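# Stack blue spool on green, rehang frame

## Task

Set the blue spool upright and centred on top of the green spool, and return the frame to its rests. Both must stay in place without any robot holding them, so once finished, open the grippers and move the arms away.

## Robot and tools

Setup: three identical i2rt Big YAM arms, named arm1, arm2 and arm3. Each has six revolute joints, a two-finger gripper and a wrist camera. Two fixed room cameras, cam_high and cam_low, also watch the scene. When joints 1 and 6 are at zero and the hand is level and aimed forward, the wrist camera rides on top of the hand and looks toward the fingertips. The hand can reach roughly 1.0 m from the joint-1 axis.

Frames: there is one shared scene frame with its origin on the floor and +z up. The point called hand lies midway between the fingertips. Its z axis runs along the fingers, and the fingers open and close along its y axis. Each arm's foot has its own real pose, which is never printed. Calls never take Cartesian targets, only joint angles.

execute_actions: arguments are actions and cameras. actions is a list containing one action object, or an empty list to just read state and images. The action object has up to three keys, arm1, arm2 and arm3. Each key holds {"joints": {...}}, where the joint names map to absolute targets. These are never offsets. Allowed names and ranges:
- joint1_rad, -2.879 to 2.879 rad: base yaw; positive is counter-clockwise seen from above; at 0 the arm extends the way its foot faces.
- joint2_rad, 0 to 3.141: shoulder; 0 means the upper arm lies roughly level pointing back; increasing lifts it up and then forward.
- joint3_rad, 0 to 3.019: elbow; 0 means fully folded; increasing opens it.
- joint4_rad, -1.692 to 1.57: hand pitch; positive tilts the fingers up.
- joint5_rad, -1.57 to 1.57: sideways hand swing; positive goes to the arm's right.
- joint6_rad, -2.094 to 2.094: hand roll; positive is clockwise viewed from behind the hand.
- gripper_m, 0 to 0.093 m: fingertip gap.
The done tolerances are ±0.045, 0.14, 0.09, 0.055, 0.03, 0.035 rad and ±0.003 m. You may give any subset of joints and arms. Anything you leave out keeps its previous target and may still be pushing toward it. All motions in one action start together but can finish at different times. Joints move at different speeds, so the hand may sweep along a wide path. An action is cut off after 15 s. The call is rejected entirely if it contains an unknown key or an out-of-range value, and then nothing moves.

cameras is an optional list of names: arm1_cam_wrist, arm2_cam_wrist, arm3_cam_wrist, cam_high, cam_low, or all. If you omit it, pass null, or pass ["all"], every camera is returned. An empty list returns no images. The "pictures" line gives the order of the images. Calibration is listed per camera: the K matrix, distortion, and T_world_to_cam mapping scene to camera, in metres. Wrist cameras are fisheye at 616x616; room cameras are 504x504. Expect errors of a few degrees and millimetres. Wrist camera poses also inherit errors from the joint readings.

wait: seconds, from 0 to 10. Nothing new is commanded, and it returns the same state and images as an empty action.

zoom_image: camera plus region [x0, y0, x1, y1] in pixels of the latest full image, measured from the top-left corner. The region can be at most 504 by 504.

read_manual: section, defaulting to "licences". Returns only licence text.

finished_scene: scene, the integer number of the current scene. It is final. Call it only after everything is released and stable.

Reading results: joint_positions gives the measured angles. joint_status describes how each commanded motion of the last accepted action ended:
- off_target: the joint stopped short and may still be pushing.
- contact_stop: the joint has dropped its target and is holding its position.
- time_out: the joint ran out of time. It may keep a target close to where it stands and continue pushing; on_its_own lists this.
- not_followed: shown with a "joint command not followed" line and a cause. A self- or arm-to-arm clearance check blocked that arm's joint targets, though its gripper target still runs. The blocked targets may be retried with later actions.
The on_its_own field covers joints you did not command in this call. There, "held at" means the target being held, not the actual position. To relieve a joint that is pushing, send it its reported position. Very small changes from the current position may produce no motion. A joint carrying a load may sag. If any result reports a stop, the later motion, wait and finish calls in the same reply are skipped.

Safety: the arms do not stop when they touch something and can press hard. A hard squeeze between two robots fails the task immediately. The clearance check can react too late, and between arms it ignores fingers, gripper housings and wrist cameras. No state line reports contact between robots. Never knock objects off the work area or onto the floor. Avoid drops, slips, slams and heavy pushing. Loose objects may occasionally get a small nudge from outside.

Heat: holding loads or pushing warms the motors, even while you are thinking. At 85 °C a MOTOR HOT warning appears. At 100 °C an OVER-TEMPERATURE FAULT makes that arm go limp and fall until it cools. Its joints then report limit_stop_at_motor_heat, and you must resend the targets afterwards. Some heat carries over into later scenes.

The simulation keeps running while you compose a reply, and the robots hold their last command during that time. Arms act independently and do not wait for each other. Typical order: look, plan joint targets, move in stages, grasp, place, check with the cameras, open the grippers, retract the arms, then finish.

Each tool is called by a JSON object that holds its "op" and its "data".

## Session

I'll start by looking at the current state of the scene.

{"op": "execute_actions", "data": {"actions": []}}

Scene clock: 0.00 s.
Motor temperatures (°C, as the motors report them): arm1=[23 20 20 22 22 22] | arm2=[20 22 20 20 22 23] | arm3=[22 21 19 22 22 23]
arm1.joint_positions: joint1_rad=-0.165 joint2_rad=+0.510 joint3_rad=+1.372 joint4_rad=-1.169 joint5_rad=+0.221 joint6_rad=-0.137 gripper_m=+0.095
arm1.joint_status: not commanded
arm1.hand: x=+1.2484 y=+0.0781 z=+1.4082 quat_wxyz=(-0.187, +0.804, -0.089, -0.557) (m; scene frame)
arm2.joint_positions: joint1_rad=-0.267 joint2_rad=+0.588 joint3_rad=+1.422 joint4_rad=-1.334 joint5_rad=+0.047 joint6_rad=-0.232 gripper_m=+0.095
arm2.joint_status: not commanded
arm2.hand: x=-0.6829 y=+1.0488 z=+1.3266 quat_wxyz=(-0.345, -0.464, -0.721, +0.383) (m; scene frame)
arm3.joint_positions: joint1_rad=-0.408 joint2_rad=+0.589 joint3_rad=+1.395 joint4_rad=-1.425 joint5_rad=+0.162 joint6_rad=-0.147 gripper_m=+0.094
arm3.joint_status: not commanded
arm3.hand: x=-0.5381 y=-1.1610 z=+1.3389 quat_wxyz=(-0.461, +0.290, -0.838, -0.033) (m; scene frame)
pictures: arm1_cam_wrist, arm2_cam_wrist, arm3_cam_wrist, cam_high, cam_low
Images, in order (width x height): arm1_cam_wrist 616x616, arm2_cam_wrist 616x616, arm3_cam_wrist 616x616, cam_high 504x504, cam_low 504x504.

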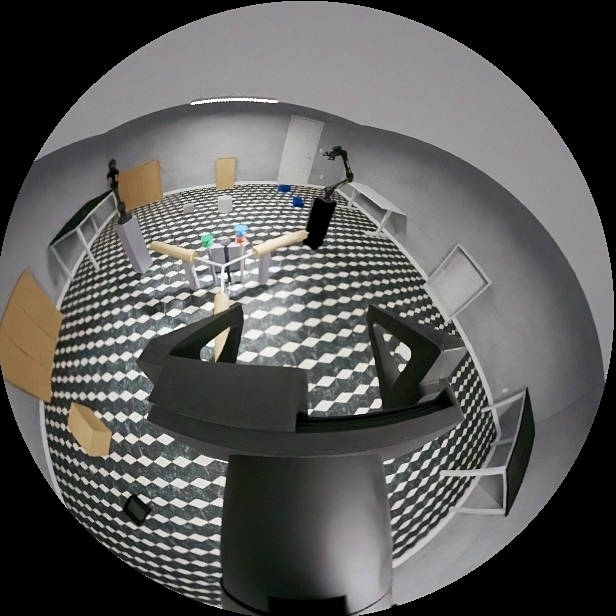

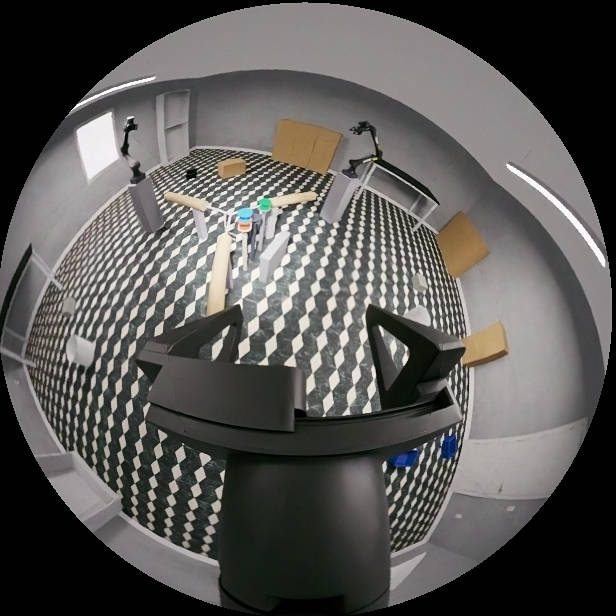

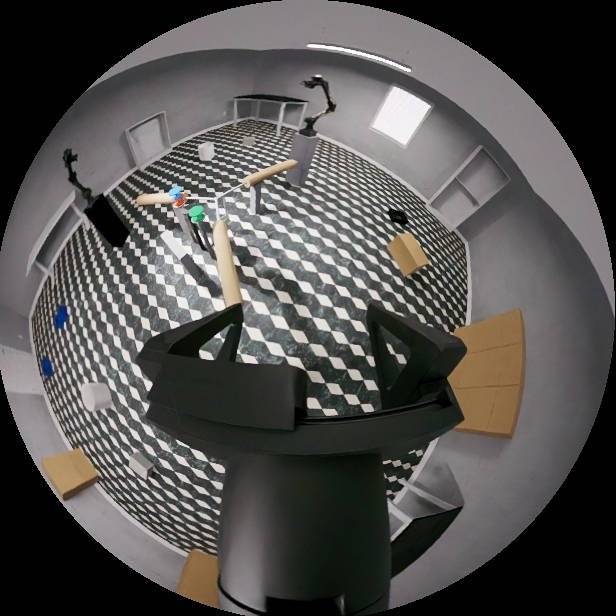

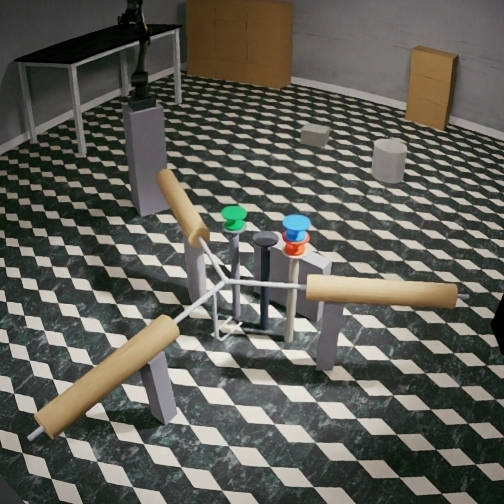

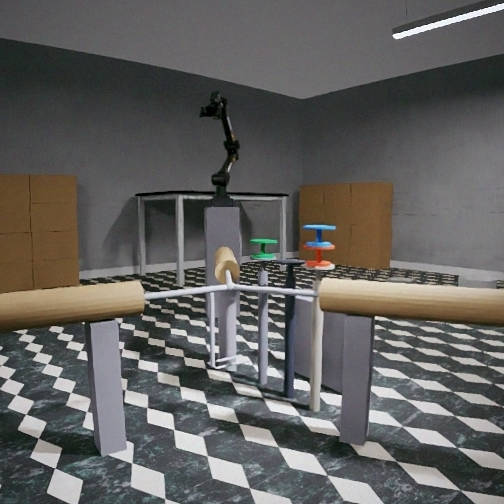

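{"op": "zoom_image", "data": {"camera": "cam_high", "region": [150, 180, 370, 400]}}

{"op": "zoom_image", "data": {"camera": "cam_low", "region": [170, 200, 400, 430]}}

Region (150, 180, 370, 400) of cam_high's 504x504 image, scaled by 2.291, with more detail than that image has.

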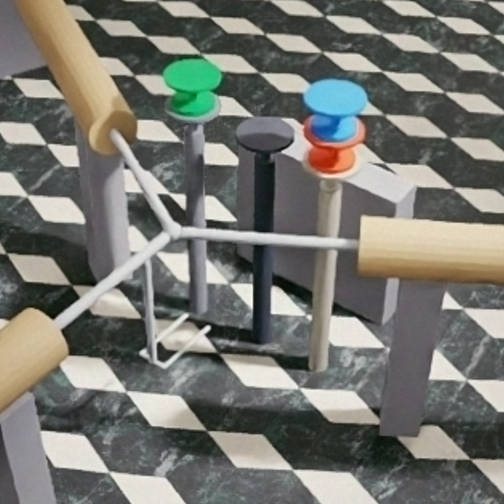

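Region (170, 200, 400, 430) of cam_low's 504x504 image, scaled by 2.191, with more detail than that image has.

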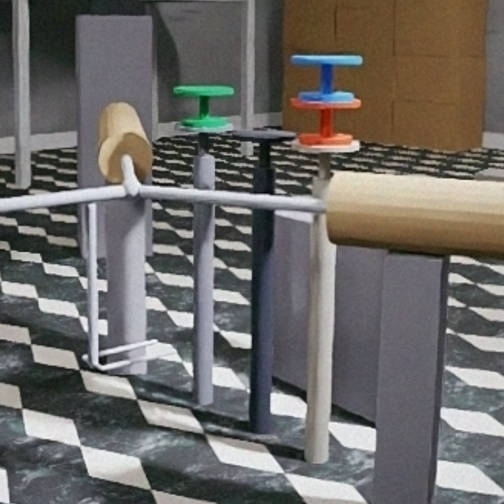

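{"op": "zoom_image", "data": {"camera": "cam_high", "region": [0, 300, 200, 500]}}

{"op": "zoom_image", "data": {"camera": "cam_high", "region": [300, 230, 504, 400]}}

{"op": "zoom_image", "data": {"camera": "cam_high", "region": [100, 80, 280, 320]}}

Region (0, 300, 200, 500) of cam_high's 504x504 image, scaled by 2.520, with more detail than that image has.

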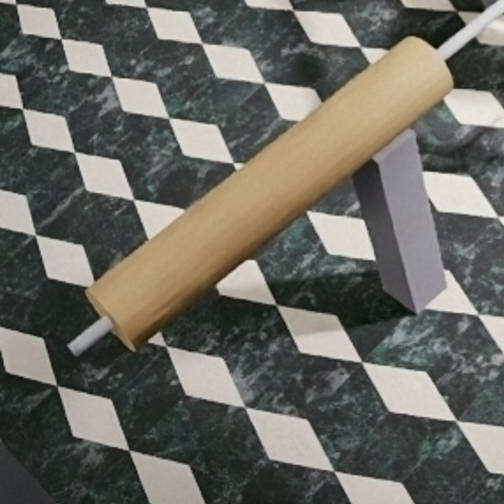

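Region (300, 230, 504, 400) of cam_high's 504x504 image, scaled by 2.471, with more detail than that image has.

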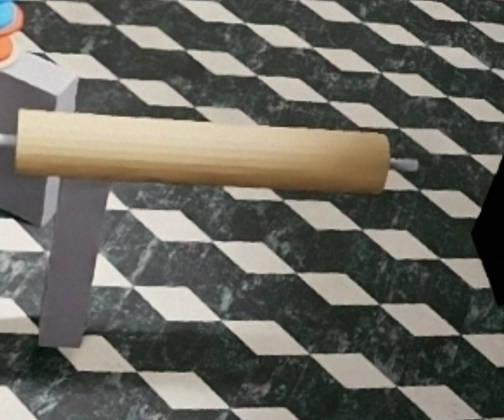

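Region (100, 80, 280, 320) of cam_high's 504x504 image, scaled by 2.100, with more detail than that image has; it fills the left 378 columns of this view, and the rest is white.

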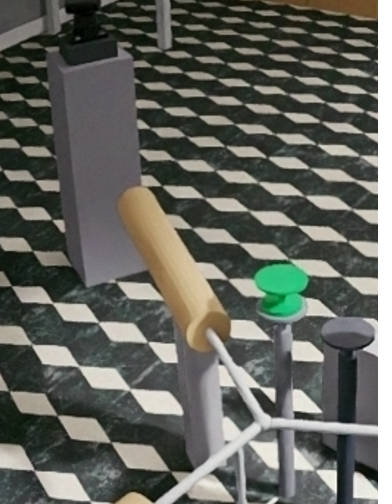

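{"op": "execute_actions", "data": {"actions": [{"arm1": {"joints": {"joint1_rad": 0.404, "joint2_rad": 2.104, "joint3_rad": 0.748, "joint4_rad": -0.215, "joint5_rad": 0.0, "joint6_rad": 0.455, "gripper_m": 0.093}}, "arm2": {"joints": {"joint1_rad": 0.313, "joint2_rad": 2.161, "joint3_rad": 1.233, "joint4_rad": -0.642, "joint5_rad": 0.0, "joint6_rad": 0.36, "gripper_m": 0.093}}, "arm3": {"joints": {"joint1_rad": 0.04, "joint2_rad": 2.15, "joint3_rad": 0.978, "joint4_rad": -0.399, "joint5_rad": 0.0, "joint6_rad": 0.092, "gripper_m": 0.093}}}]}}

Scene clock: 86.97 s.
Motor temperatures (°C, as the motors report them): arm1=[23 20 27 22 22 22] | arm2=[20 23 26 21 22 23] | arm3=[22 21 25 22 22 23]
arm1.joint_positions: joint1_rad=+0.403 joint2_rad=+2.108 joint3_rad=+0.753 joint4_rad=-0.226 joint5_rad=+0.001 joint6_rad=+0.438 gripper_m=+0.093
arm1.joint_status: all done
arm1.hand: x=+1.1236 y=-0.1263 z=+0.6168 quat_wxyz=(-0.003, +0.999, -0.035, +0.013) (m; scene frame)
arm2.joint_positions: joint1_rad=+0.320 joint2_rad=+2.162 joint3_rad=+1.231 joint4_rad=-0.651 joint5_rad=+0.001 joint6_rad=+0.347 gripper_m=+0.093
arm2.joint_status: all done
arm2.hand: x=-0.3554 y=+0.8970 z=+0.6185 quat_wxyz=(+0.005, -0.528, -0.849, +0.006) (m; scene frame)
arm3.joint_positions: joint1_rad=+0.042 joint2_rad=+2.151 joint3_rad=+0.973 joint4_rad=-0.414 joint5_rad=+0.002 joint6_rad=+0.076 gripper_m=+0.093
arm3.joint_status: all done
arm3.hand: x=-0.5128 y=-0.8849 z=+0.6187 quat_wxyz=(+0.008, +0.469, -0.883, +0.007) (m; scene frame)
pictures: arm1_cam_wrist, arm2_cam_wrist, arm3_cam_wrist, cam_high, cam_low
camera_calibration (this result's frames):
arm1_cam_wrist: T_world_to_cam=[[0.0712506, 0.997457, -0.00169333, 0.047158], [0.79648, -0.0558722, 0.602078, -1.26913], [0.600452, -0.0442471, -0.798435, -0.0669394], [0, 0, 0, 1]] pos_world=[1.04767, -0.120909, 0.710746]
arm2_cam_wrist: T_world_to_cam=[[-0.892389, -0.451142, 0.0106412, 0.0793963], [-0.360403, 0.726696, 0.584826, -1.13909], [-0.271573, 0.518058, -0.811089, 0.0590844], [0, 0, 0, 1]] pos_world=[-0.323634, 0.832983, 0.713248]
arm3_cam_wrist: T_world_to_cam=[[0.826292, -0.563241, 0.00127203, -0.0717697], [-0.452112, -0.661913, 0.597884, -1.18021], [-0.33591, -0.494602, -0.801582, 0.00952784], [0, 0, 0, 1]] pos_world=[-0.471084, -0.816907, 0.713356]
Images, in order (width x height): arm1_cam_wrist 616x616, arm2_cam_wrist 616x616, arm3_cam_wrist 616x616, cam_high 504x504, cam_low 504x504.

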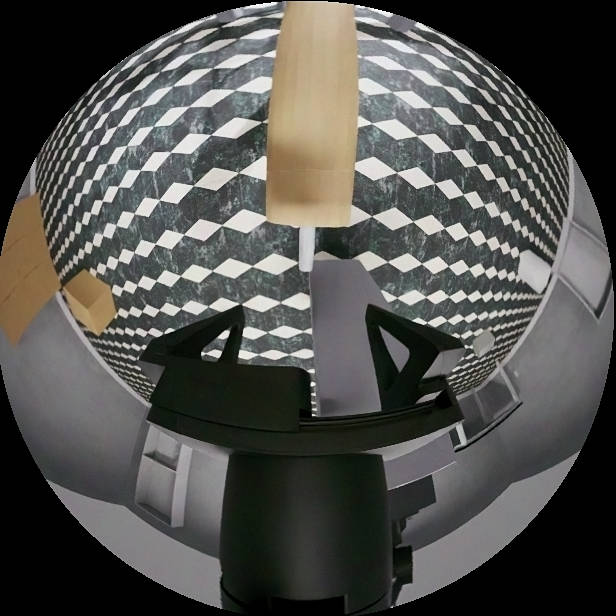

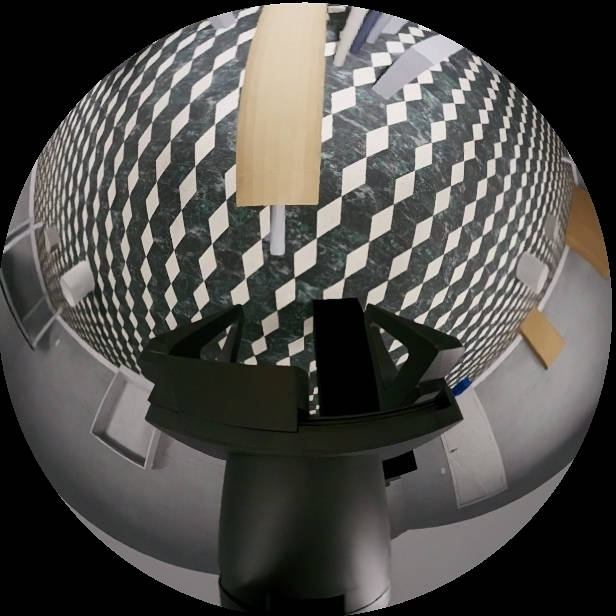

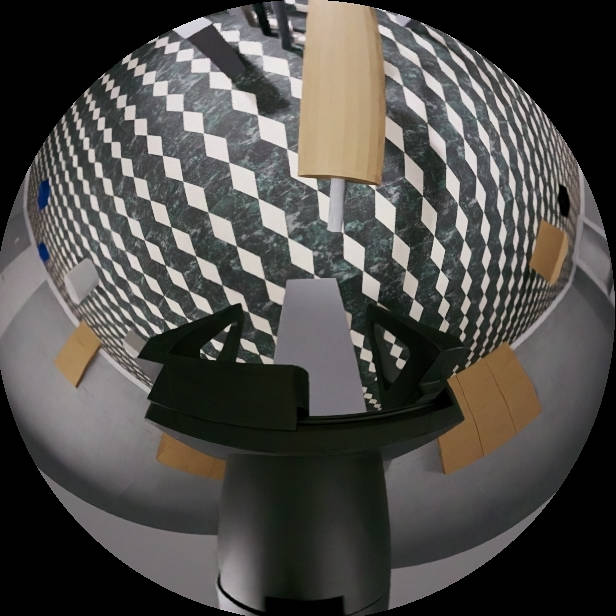

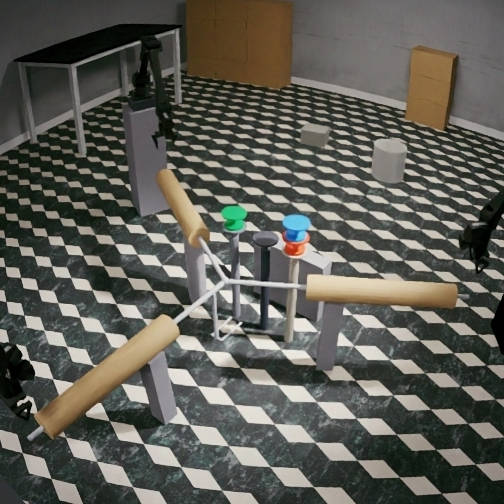

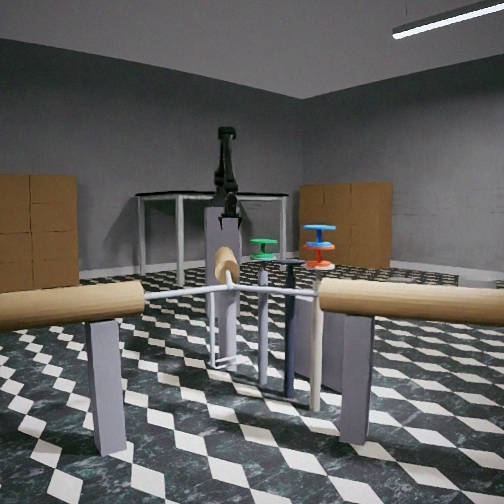

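{"op": "zoom_image", "data": {"camera": "arm1_cam_wrist", "region": [220, 160, 400, 340]}}

{"op": "zoom_image", "data": {"camera": "arm2_cam_wrist", "region": [220, 160, 400, 340]}}

{"op": "zoom_image", "data": {"camera": "arm3_cam_wrist", "region": [220, 160, 400, 340]}}

Region (220, 160, 400, 340) of arm1_cam_wrist's 616x616 image, scaled by 2.800, with more detail than that image has.

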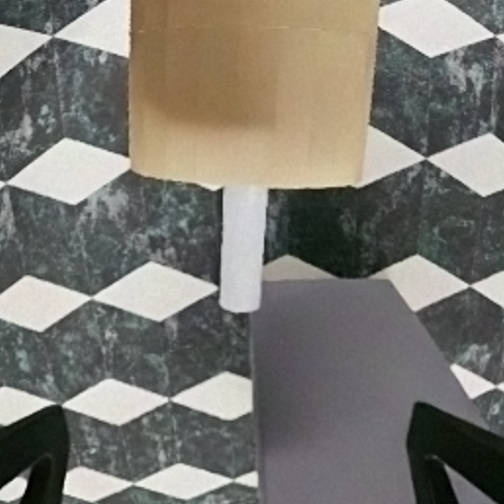

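Region (220, 160, 400, 340) of arm2_cam_wrist's 616x616 image, scaled by 2.800, with more detail than that image has.

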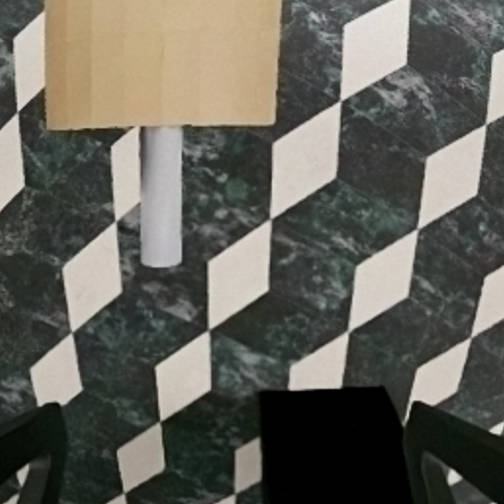

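Region (220, 160, 400, 340) of arm3_cam_wrist's 616x616 image, scaled by 2.800, with more detail than that image has.

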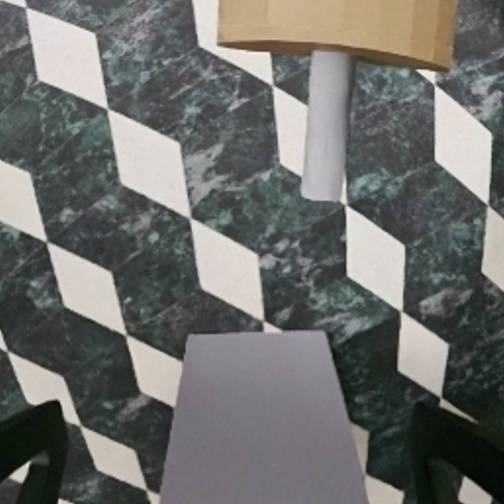

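{"op": "execute_actions", "data": {"actions": [{"arm1": {"joints": {"joint1_rad": 0.395, "joint2_rad": 2.378, "joint3_rad": 0.829, "joint4_rad": 0.006, "joint5_rad": 0.0, "joint6_rad": 0.472}}, "arm2": {"joints": {"joint1_rad": 0.365, "joint2_rad": 2.388, "joint3_rad": 1.357, "joint4_rad": -0.53, "joint5_rad": 0.0, "joint6_rad": 0.43}}, "arm3": {"joints": {"joint1_rad": -0.047, "joint2_rad": 2.428, "joint3_rad": 1.209, "joint4_rad": -0.34, "joint5_rad": 0.0, "joint6_rad": -0.006}}}], "cameras": ["arm1_cam_wrist", "arm2_cam_wrist", "arm3_cam_wrist", "cam_high"]}}

Scene clock: 154.07 s.
Motor temperatures (°C, as the motors report them): arm1=[23 23 22 22 22 22] | arm2=[20 27 24 21 22 23] | arm3=[22 24 22 22 22 23]
arm1.joint_positions: joint1_rad=+0.403 joint2_rad=+2.391 joint3_rad=+0.827 joint4_rad=-0.005 joint5_rad=+0.001 joint6_rad=+0.455 gripper_m=+0.093
arm1.joint_status: all done
arm1.hand: x=+1.1299 y=-0.1245 z=+0.5259 quat_wxyz=(+0.000, +0.999, -0.044, +0.007) (m; scene frame)
arm2.joint_positions: joint1_rad=+0.369 joint2_rad=+2.389 joint3_rad=+1.347 joint4_rad=-0.534 joint5_rad=+0.001 joint6_rad=+0.417 gripper_m=+0.093
arm2.joint_status: all done
arm2.hand: x=-0.3224 y=+0.9002 z=+0.5279 quat_wxyz=(+0.002, -0.537, -0.843, +0.006) (m; scene frame)
arm3.joint_positions: joint1_rad=-0.055 joint2_rad=+2.429 joint3_rad=+1.201 joint4_rad=-0.348 joint5_rad=+0.002 joint6_rad=+0.010 gripper_m=+0.093
arm3.joint_status: all done
arm3.hand: x=-0.4476 y=-0.8639 z=+0.5286 quat_wxyz=(+0.002, +0.456, -0.890, +0.002) (m; scene frame)
pictures: arm1_cam_wrist, arm2_cam_wrist, arm3_cam_wrist, cam_high
camera_calibration (this result's frames):
arm1_cam_wrist: T_world_to_cam=[[0.0883877, 0.996065, -0.00646519, 0.0277335], [0.802037, -0.0673182, 0.593469, -1.22249], [0.590698, -0.0576406, -0.804831, -0.130461], [0, 0, 0, 1]] pos_world=[1.05509, -0.11744, 0.62069]
arm2_cam_wrist: T_world_to_cam=[[-0.901667, -0.432349, 0.00847413, 0.0923801], [-0.348007, 0.737124, 0.579258, -1.07894], [-0.256688, 0.519348, -0.8151, -0.00139734], [0, 0, 0, 1]] pos_world=[-0.292542, 0.83598, 0.623064]
arm3_cam_wrist: T_world_to_cam=[[0.808491, -0.588508, -0.000758927, -0.142369], [-0.477143, -0.656251, 0.584525, -1.08222], [-0.344496, -0.472221, -0.811375, -0.00979634], [0, 0, 0, 1]] pos_world=[-0.404645, -0.798621, 0.62453]
Images, in order (width x height): arm1_cam_wrist 616x616, arm2_cam_wrist 616x616, arm3_cam_wrist 616x616, cam_high 504x504.

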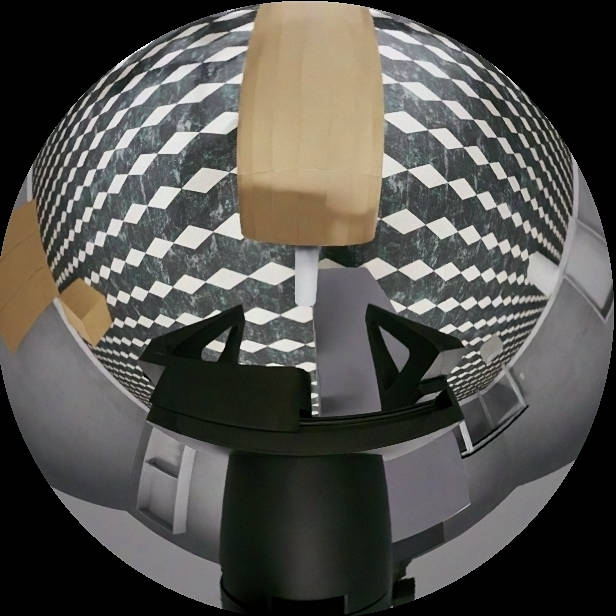

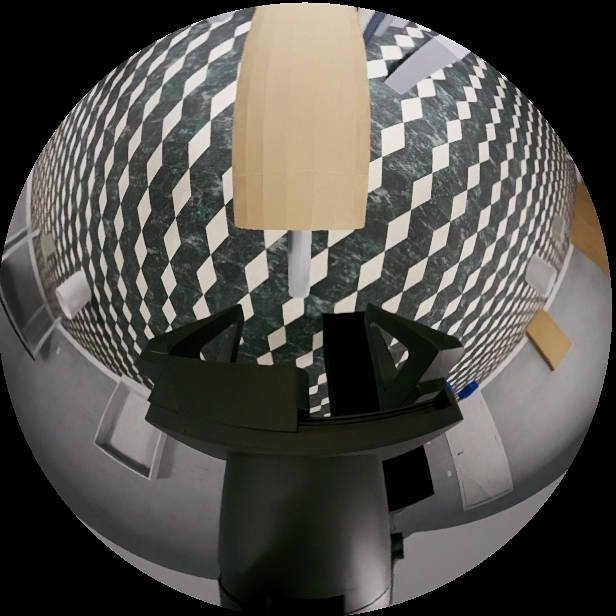

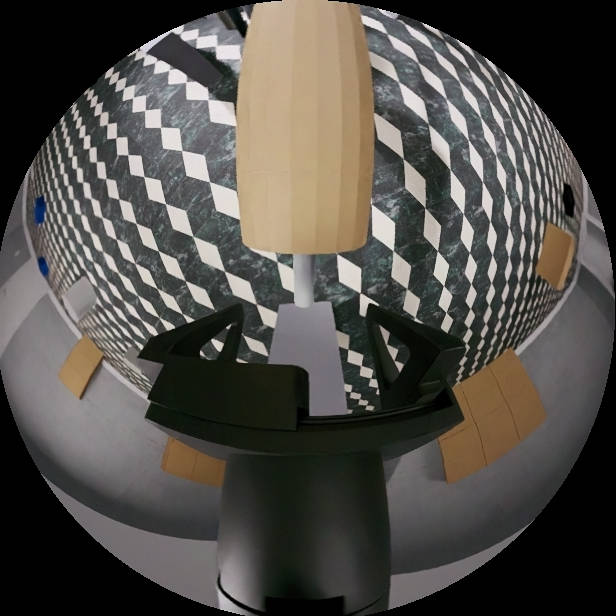

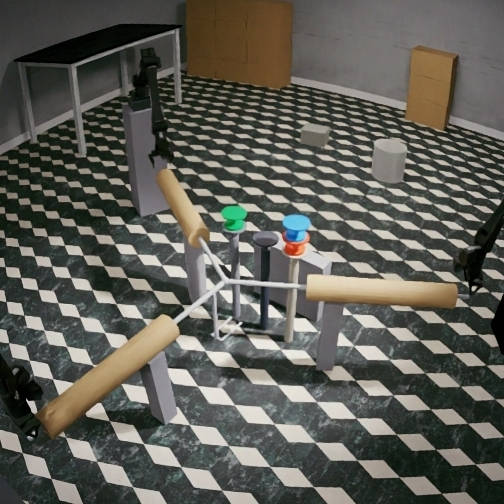

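{"op": "zoom_image", "data": {"camera": "arm1_cam_wrist", "region": [220, 160, 400, 340]}}

{"op": "zoom_image", "data": {"camera": "arm2_cam_wrist", "region": [220, 160, 400, 340]}}

{"op": "zoom_image", "data": {"camera": "arm3_cam_wrist", "region": [220, 160, 400, 340]}}

Region (220, 160, 400, 340) of arm1_cam_wrist's 616x616 image, scaled by 2.800, with more detail than that image has.

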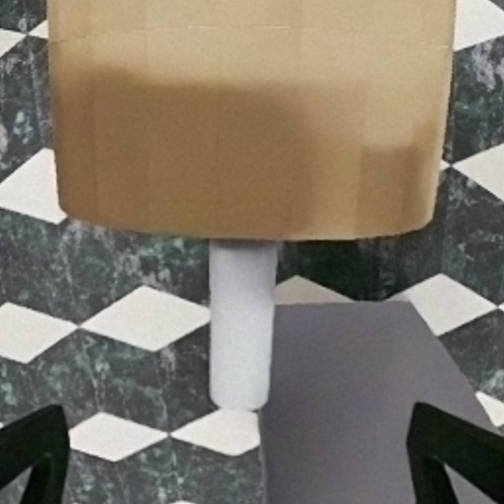

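Region (220, 160, 400, 340) of arm2_cam_wrist's 616x616 image, scaled by 2.800, with more detail than that image has.

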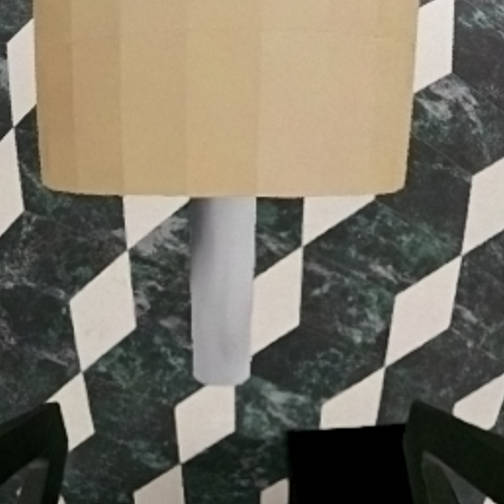

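Region (220, 160, 400, 340) of arm3_cam_wrist's 616x616 image, scaled by 2.800, with more detail than that image has.

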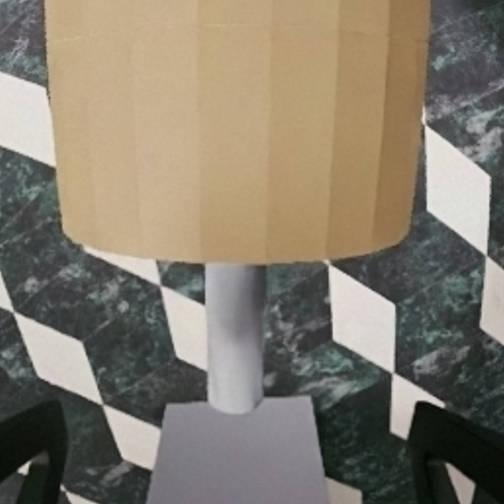

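{"op": "execute_actions", "data": {"actions": [{"arm1": {"joints": {"joint1_rad": 0.388, "joint2_rad": 2.548, "joint3_rad": 0.925, "joint4_rad": 0.092, "joint6_rad": 0.49}}, "arm2": {"joints": {"joint2_rad": 2.545, "joint3_rad": 1.459, "joint4_rad": -0.474}}, "arm3": {"joints": {"joint2_rad": 2.585, "joint3_rad": 1.288, "joint4_rad": -0.259}}}], "cameras": ["arm1_cam_wrist", "arm2_cam_wrist", "arm3_cam_wrist", "cam_high"]}}

Scene clock: 186.17 s.
Motor temperatures (°C, as the motors report them): arm1=[23 24 22 22 22 22] | arm2=[20 29 24 21 22 23] | arm3=[22 25 22 22 22 23]
arm1.joint_positions: joint1_rad=+0.401 joint2_rad=+2.555 joint3_rad=+0.924 joint4_rad=+0.083 joint5_rad=+0.000 joint6_rad=+0.477 gripper_m=+0.093
arm1.joint_status: all done
arm1.hand: x=+1.1218 y=-0.1276 z=+0.4709 quat_wxyz=(+0.004, +0.998, -0.056, -0.002) (m; scene frame)
arm2.joint_positions: joint1_rad=+0.369 joint2_rad=+2.542 joint3_rad=+1.447 joint4_rad=-0.478 joint5_rad=+0.001 joint6_rad=+0.417 gripper_m=+0.093
arm2.joint_status: all done
arm2.hand: x=-0.3147 y=+0.8924 z=+0.4666 quat_wxyz=(+0.001, -0.537, -0.843, +0.007) (m; scene frame)
arm3.joint_positions: joint1_rad=-0.053 joint2_rad=+2.522 joint3_rad=+1.291 joint4_rad=-0.266 joint5_rad=-0.006 joint6_rad=+0.010 gripper_m=+0.093
arm3.joint_status: all done
arm3.hand: x=-0.4294 y=-0.8336 z=+0.4974 quat_wxyz=(-0.032, +0.457, -0.889, -0.020) (m; scene frame)
pictures: arm1_cam_wrist, arm2_cam_wrist, arm3_cam_wrist, cam_high
camera_calibration (this result's frames):
arm1_cam_wrist: T_world_to_cam=[[0.111449, 0.993631, -0.0166188, 0.00971438], [0.811767, -0.0813789, 0.578284, -1.18914], [0.573249, -0.0779401, -0.815666, -0.148044], [0, 0, 0, 1]] pos_world=[1.04908, -0.117962, 0.567066]
arm2_cam_wrist: T_world_to_cam=[[-0.901668, -0.432362, 0.00756872, 0.096951], [-0.349025, 0.737984, 0.577547, -1.03533], [-0.255295, 0.518114, -0.816322, -0.0432542], [0, 0, 0, 1]] pos_world=[-0.284981, 0.828384, 0.561908]
arm3_cam_wrist: T_world_to_cam=[[0.810452, -0.585715, -0.0102802, -0.131341], [-0.496544, -0.696167, 0.518455, -1.04417], [-0.310824, -0.415079, -0.855043, 0.069333], [0, 0, 0, 1]] pos_world=[-0.390481, -0.775067, 0.599289]
Images, in order (width x height): arm1_cam_wrist 616x616, arm2_cam_wrist 616x616, arm3_cam_wrist 616x616, cam_high 504x504.

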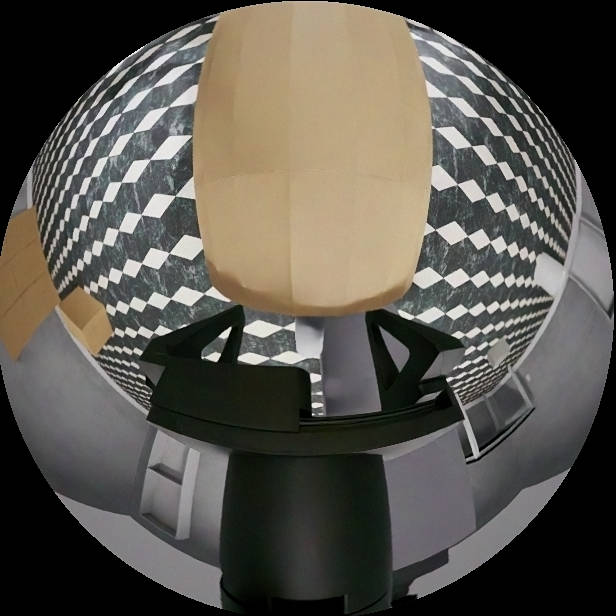

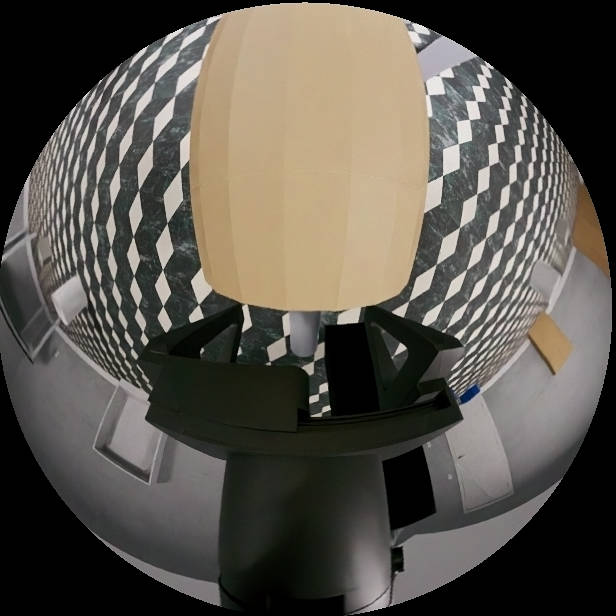

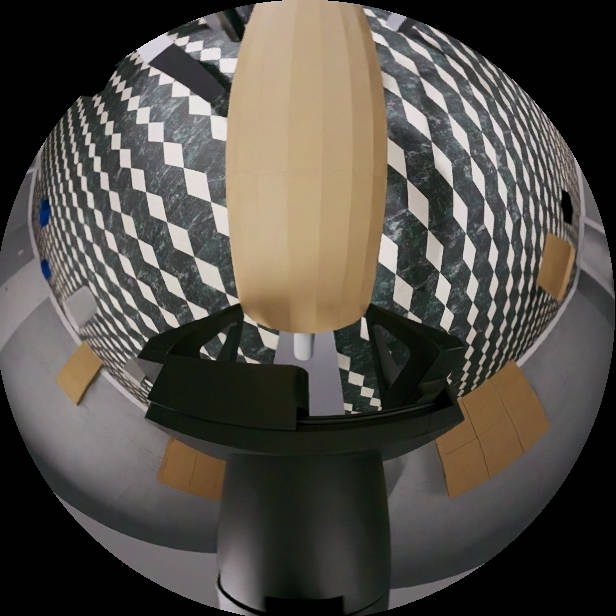

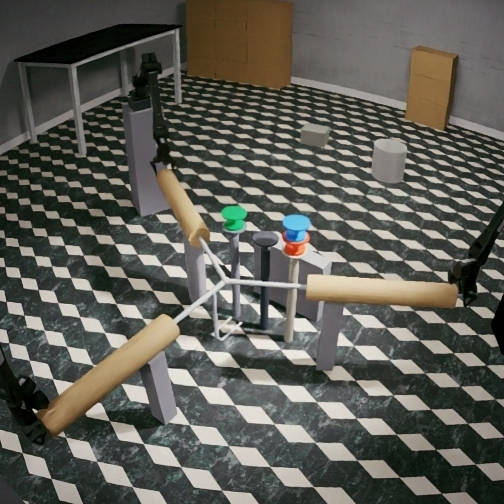

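{"op": "execute_actions", "data": {"actions": [{"arm3": {"joints": {"joint2_rad": 2.47, "joint3_rad": 1.205, "joint4_rad": -0.34}}}], "cameras": ["arm3_cam_wrist"]}}

Scene clock: 190.33 s.
Motor temperatures (°C, as the motors report them): arm1=[23 25 22 22 22 22] | arm2=[20 29 24 21 22 23] | arm3=[22 25 21 22 22 23]
arm1.joint_positions: joint1_rad=+0.401 joint2_rad=+2.555 joint3_rad=+0.924 joint4_rad=+0.083 joint5_rad=+0.000 joint6_rad=+0.477 gripper_m=+0.093
arm1.joint_status: not commanded
arm1.hand: x=+1.1218 y=-0.1276 z=+0.4709 quat_wxyz=(+0.004, +0.998, -0.056, -0.002) (m; scene frame)
arm2.joint_positions: joint1_rad=+0.369 joint2_rad=+2.542 joint3_rad=+1.447 joint4_rad=-0.478 joint5_rad=+0.001 joint6_rad=+0.417 gripper_m=+0.093
arm2.joint_status: not commanded
arm2.hand: x=-0.3147 y=+0.8924 z=+0.4666 quat_wxyz=(+0.001, -0.537, -0.843, +0.007) (m; scene frame)
arm3.joint_positions: joint1_rad=-0.053 joint2_rad=+2.475 joint3_rad=+1.197 joint4_rad=-0.329 joint5_rad=-0.004 joint6_rad=+0.009 gripper_m=+0.093
arm3.joint_status: all done
arm3.hand: x=-0.4593 y=-0.8768 z=+0.5071 quat_wxyz=(+0.017, +0.457, -0.889, +0.007) (m; scene frame)
pictures: arm3_cam_wrist
camera_calibration (this result's frames):
arm3_cam_wrist: T_world_to_cam=[[0.810135, -0.586213, -0.00603045, -0.135164], [-0.461552, -0.644131, 0.609971, -1.07884], [-0.361457, -0.491375, -0.792401, -0.0715341], [0, 0, 0, 1]] pos_world=[-0.414298, -0.809301, 0.600564]
Images, in order (width x height): arm3_cam_wrist 616x616.

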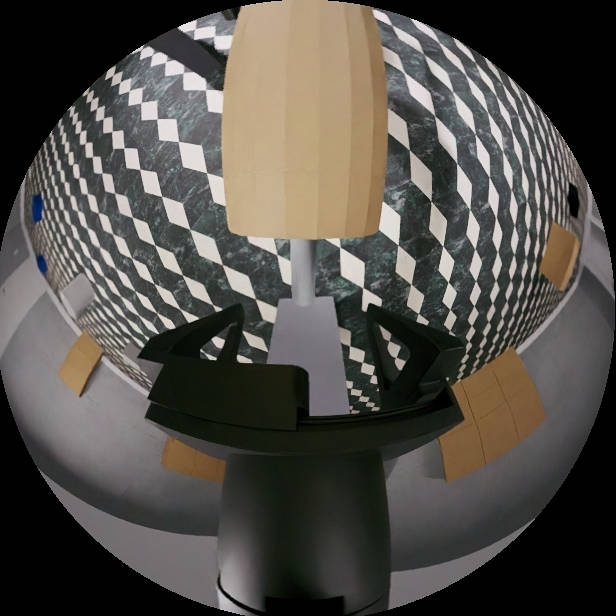

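{"op": "execute_actions", "data": {"actions": [{"arm3": {"joints": {"joint2_rad": 2.585, "joint3_rad": 1.24, "joint4_rad": -0.3}}}], "cameras": []}}

{"op": "execute_actions", "data": {"actions": [{"arm3": {"joints": {"joint3_rad": 1.288, "joint4_rad": -0.259}}}], "cameras": ["arm1_cam_wrist", "arm2_cam_wrist", "arm3_cam_wrist"]}}

Scene clock: 194.77 s.
Motor temperatures (°C, as the motors report them): arm1=[23 25 22 22 22 22] | arm2=[20 29 24 21 22 23] | arm3=[22 25 21 22 22 23]
arm1.joint_positions: joint1_rad=+0.401 joint2_rad=+2.555 joint3_rad=+0.924 joint4_rad=+0.083 joint5_rad=+0.000 joint6_rad=+0.477 gripper_m=+0.093
arm1.joint_status: not commanded
arm1.hand: x=+1.1218 y=-0.1276 z=+0.4709 quat_wxyz=(+0.004, +0.998, -0.056, -0.002) (m; scene frame)
arm2.joint_positions: joint1_rad=+0.369 joint2_rad=+2.542 joint3_rad=+1.447 joint4_rad=-0.478 joint5_rad=+0.001 joint6_rad=+0.417 gripper_m=+0.093
arm2.joint_status: not commanded
arm2.hand: x=-0.3147 y=+0.8924 z=+0.4666 quat_wxyz=(+0.001, -0.537, -0.843, +0.007) (m; scene frame)
arm3.joint_positions: joint1_rad=-0.053 joint2_rad=+2.581 joint3_rad=+1.238 joint4_rad=-0.310 joint5_rad=-0.004 joint6_rad=+0.009 gripper_m=+0.093
arm3.joint_status: all done
arm3.hand: x=-0.4696 y=-0.8916 z=+0.4647 quat_wxyz=(+0.037, +0.457, -0.889, +0.017) (m; scene frame)
pictures: none
No camera images: the call's "cameras" was empty. Leave "cameras" out to get every camera's image.

Scene clock: 195.47 s.
Motor temperatures (°C, as the motors report them): arm1=[23 25 22 22 22 22] | arm2=[20 29 24 21 22 23] | arm3=[22 25 21 22 22 23]
arm1.joint_positions: joint1_rad=+0.401 joint2_rad=+2.555 joint3_rad=+0.924 joint4_rad=+0.083 joint5_rad=+0.000 joint6_rad=+0.477 gripper_m=+0.093
arm1.joint_status: not commanded
arm1.hand: x=+1.1218 y=-0.1276 z=+0.4709 quat_wxyz=(+0.004, +0.998, -0.056, -0.002) (m; scene frame)
arm2.joint_positions: joint1_rad=+0.369 joint2_rad=+2.542 joint3_rad=+1.447 joint4_rad=-0.478 joint5_rad=+0.001 joint6_rad=+0.417 gripper_m=+0.093
arm2.joint_status: not commanded
arm2.hand: x=-0.3147 y=+0.8924 z=+0.4666 quat_wxyz=(+0.001, -0.537, -0.843, +0.007) (m; scene frame)
arm3.joint_positions: joint1_rad=-0.053 joint2_rad=+2.581 joint3_rad=+1.282 joint4_rad=-0.271 joint5_rad=-0.004 joint6_rad=+0.009 gripper_m=+0.093
arm3.joint_status: all done
arm3.hand: x=-0.4486 y=-0.8617 z=+0.4680 quat_wxyz=(+0.001, +0.457, -0.889, -0.002) (m; scene frame)
pictures: arm1_cam_wrist, arm2_cam_wrist, arm3_cam_wrist
camera_calibration (this result's frames):
arm1_cam_wrist: T_world_to_cam=[[0.111449, 0.993631, -0.0166188, 0.00971438], [0.811767, -0.0813789, 0.578284, -1.18914], [0.573249, -0.0779401, -0.815666, -0.148044], [0, 0, 0, 1]] pos_world=[1.04908, -0.117962, 0.567066]
arm2_cam_wrist: T_world_to_cam=[[-0.901668, -0.432362, 0.00756872, 0.096951], [-0.349025, 0.737984, 0.577547, -1.03533], [-0.255295, 0.518114, -0.816322, -0.0432542], [0, 0, 0, 1]] pos_world=[-0.284981, 0.828384, 0.561908]
arm3_cam_wrist: T_world_to_cam=[[0.810271, -0.586018, -0.00655945, -0.134661], [-0.474201, -0.66216, 0.580239, -1.04763], [-0.344374, -0.467041, -0.81442, -0.0523026], [0, 0, 0, 1]] pos_world=[-0.405686, -0.797039, 0.564396]
Images, in order (width x height): arm1_cam_wrist 616x616, arm2_cam_wrist 616x616, arm3_cam_wrist 616x616.

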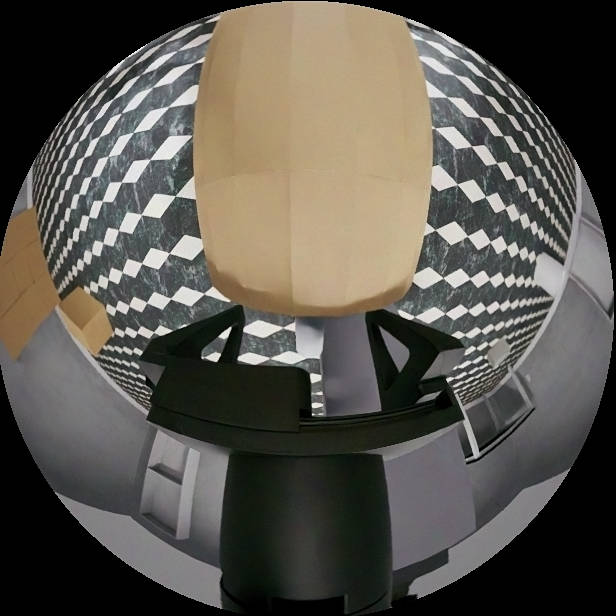

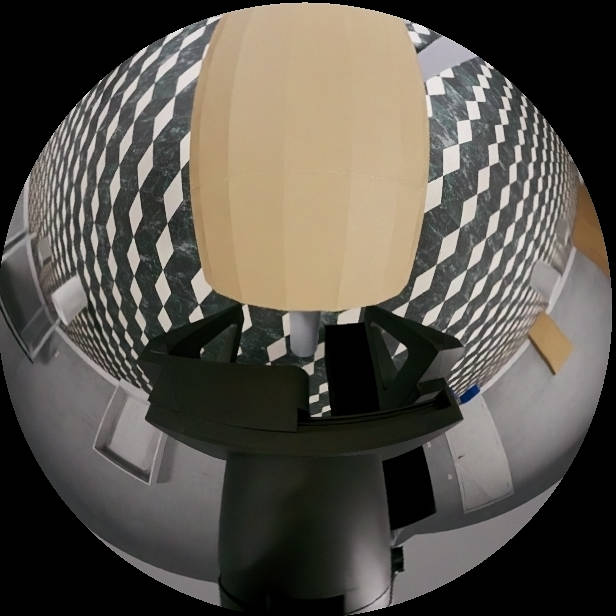

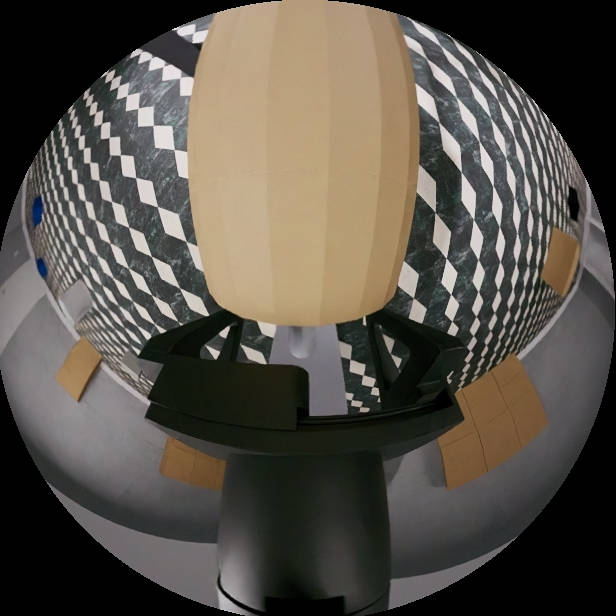

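{"op": "execute_actions", "data": {"actions": [{"arm1": {"joints": {"joint2_rad": 2.563, "gripper_m": 0.06}}, "arm2": {"joints": {"joint2_rad": 2.559, "joint3_rad": 1.468, "gripper_m": 0.06}}, "arm3": {"joints": {"joint2_rad": 2.602, "gripper_m": 0.06}}}], "cameras": []}}

Scene clock: 207.80 s.
Motor temperatures (°C, as the motors report them): arm1=[23 25 22 22 22 22] | arm2=[20 30 24 21 22 23] | arm3=[22 26 21 22 22 23]
arm1.joint_positions: joint1_rad=+0.401 joint2_rad=+2.555 joint3_rad=+0.924 joint4_rad=+0.083 joint5_rad=+0.000 joint6_rad=+0.477 gripper_m=+0.060
arm1.joint_status: all done
arm1.hand: x=+1.1218 y=-0.1276 z=+0.4709 quat_wxyz=(+0.004, +0.998, -0.056, -0.002) (m; scene frame)
arm2.joint_positions: joint1_rad=+0.369 joint2_rad=+2.542 joint3_rad=+1.447 joint4_rad=-0.478 joint5_rad=+0.001 joint6_rad=+0.418 gripper_m=+0.060
arm2.joint_status: all done
arm2.hand: x=-0.3147 y=+0.8924 z=+0.4666 quat_wxyz=(+0.001, -0.537, -0.843, +0.007) (m; scene frame)
arm3.joint_positions: joint1_rad=-0.053 joint2_rad=+2.581 joint3_rad=+1.282 joint4_rad=-0.271 joint5_rad=-0.004 joint6_rad=+0.009 gripper_m=+0.060
arm3.joint_status: all done
arm3.hand: x=-0.4486 y=-0.8617 z=+0.4680 quat_wxyz=(+0.001, +0.457, -0.889, -0.002) (m; scene frame)
pictures: none
No camera images: the call's "cameras" was empty. Leave "cameras" out to get every camera's image.

{"op": "execute_actions", "data": {"actions": [{"arm1": {"joints": {"joint1_rad": 0.395, "joint2_rad": 2.555, "gripper_m": 0.0}}, "arm2": {"joints": {"joint2_rad": 2.545, "joint3_rad": 1.455, "gripper_m": 0.0}}, "arm3": {"joints": {"joint2_rad": 2.585, "gripper_m": 0.0}}}], "cameras": ["arm1_cam_wrist", "arm2_cam_wrist", "arm3_cam_wrist"]}}

Scene clock: 213.27 s.
Motor temperatures (°C, as the motors report them): arm1=[23 25 22 22 22 22] | arm2=[20 30 24 21 22 23] | arm3=[22 26 21 22 22 23]
arm1.joint_positions: joint1_rad=+0.400 joint2_rad=+2.555 joint3_rad=+0.923 joint4_rad=+0.084 joint5_rad=+0.004 joint6_rad=+0.478 gripper_m=+0.019
arm1.joint_status: gripper_m off_target (ended at +0.019, target +0.000); the others done
arm1.hand: x=+1.1218 y=-0.1264 z=+0.4709 quat_wxyz=(+0.002, +0.998, -0.057, -0.003) (m; scene frame)
arm2.joint_positions: joint1_rad=+0.368 joint2_rad=+2.542 joint3_rad=+1.447 joint4_rad=-0.476 joint5_rad=+0.000 joint6_rad=+0.426 gripper_m=+0.019
arm2.joint_status: gripper_m off_target (ended at +0.019, target +0.000); the others done
arm2.hand: x=-0.3145 y=+0.8921 z=+0.4666 quat_wxyz=(+0.000, -0.541, -0.841, +0.007) (m; scene frame)
arm3.joint_positions: joint1_rad=-0.051 joint2_rad=+2.581 joint3_rad=+1.281 joint4_rad=-0.271 joint5_rad=-0.006 joint6_rad=+0.009 gripper_m=+0.018
arm3.joint_status: gripper_m off_target (ended at +0.018, target +0.000); the others done
arm3.hand: x=-0.4496 y=-0.8612 z=+0.4680 quat_wxyz=(+0.001, +0.458, -0.889, -0.003) (m; scene frame)
pictures: arm1_cam_wrist, arm2_cam_wrist, arm3_cam_wrist
camera_calibration (this result's frames):
arm1_cam_wrist: T_world_to_cam=[[0.113355, 0.993469, -0.0130412, 0.0047489], [0.812184, -0.0850942, 0.577162, -1.18945], [0.572283, -0.0760162, -0.816525, -0.146199], [0, 0, 0, 1]] pos_world=[1.04918, -0.117046, 0.56719]
arm2_cam_wrist: T_world_to_cam=[[-0.905591, -0.424102, 0.0065479, 0.0888412], [-0.343133, 0.741597, 0.576449, -1.03586], [-0.249329, 0.51978, -0.817107, -0.0422641], [0, 0, 0, 1]] pos_world=[-0.285522, 0.827836, 0.562004]
arm3_cam_wrist: T_world_to_cam=[[0.8116, -0.584153, -0.00846591, -0.130506], [-0.471778, -0.66388, 0.580249, -1.04813], [-0.344575, -0.466936, -0.814395, -0.0524419], [0, 0, 0, 1]] pos_world=[-0.406635, -0.796552, 0.564362]
Images, in order (width x height): arm1_cam_wrist 616x616, arm2_cam_wrist 616x616, arm3_cam_wrist 616x616.

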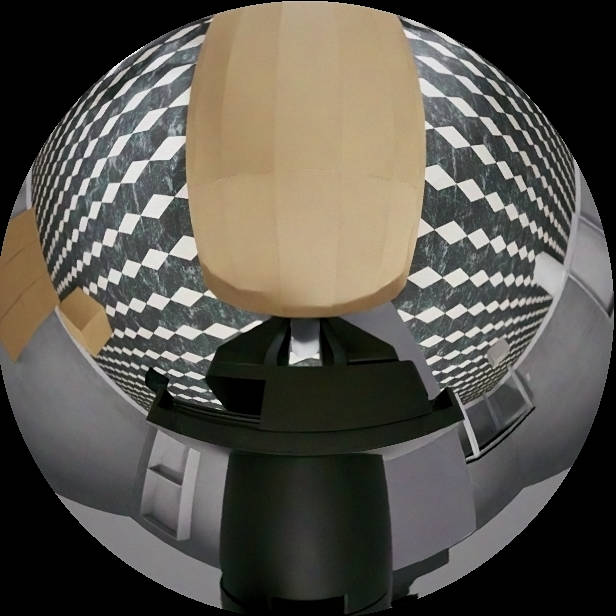

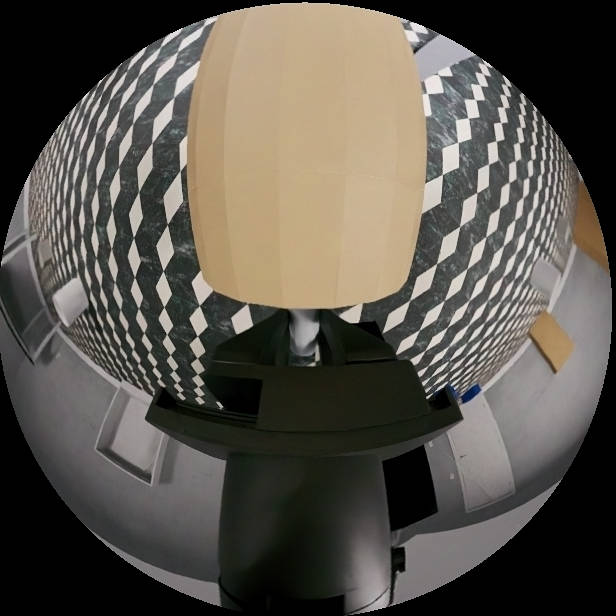

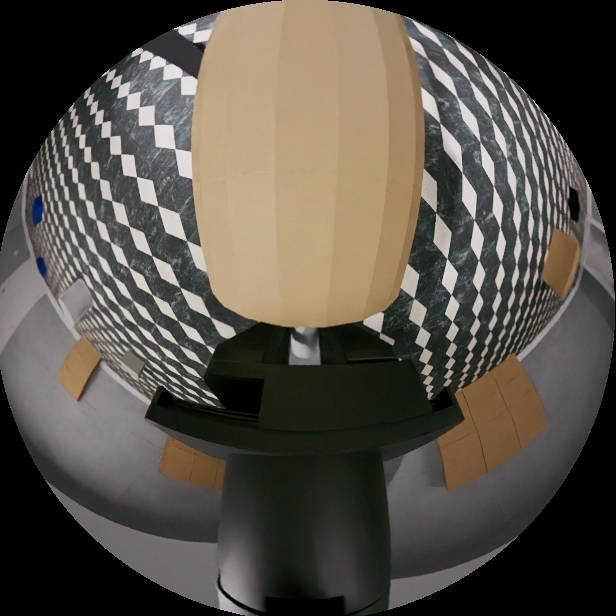

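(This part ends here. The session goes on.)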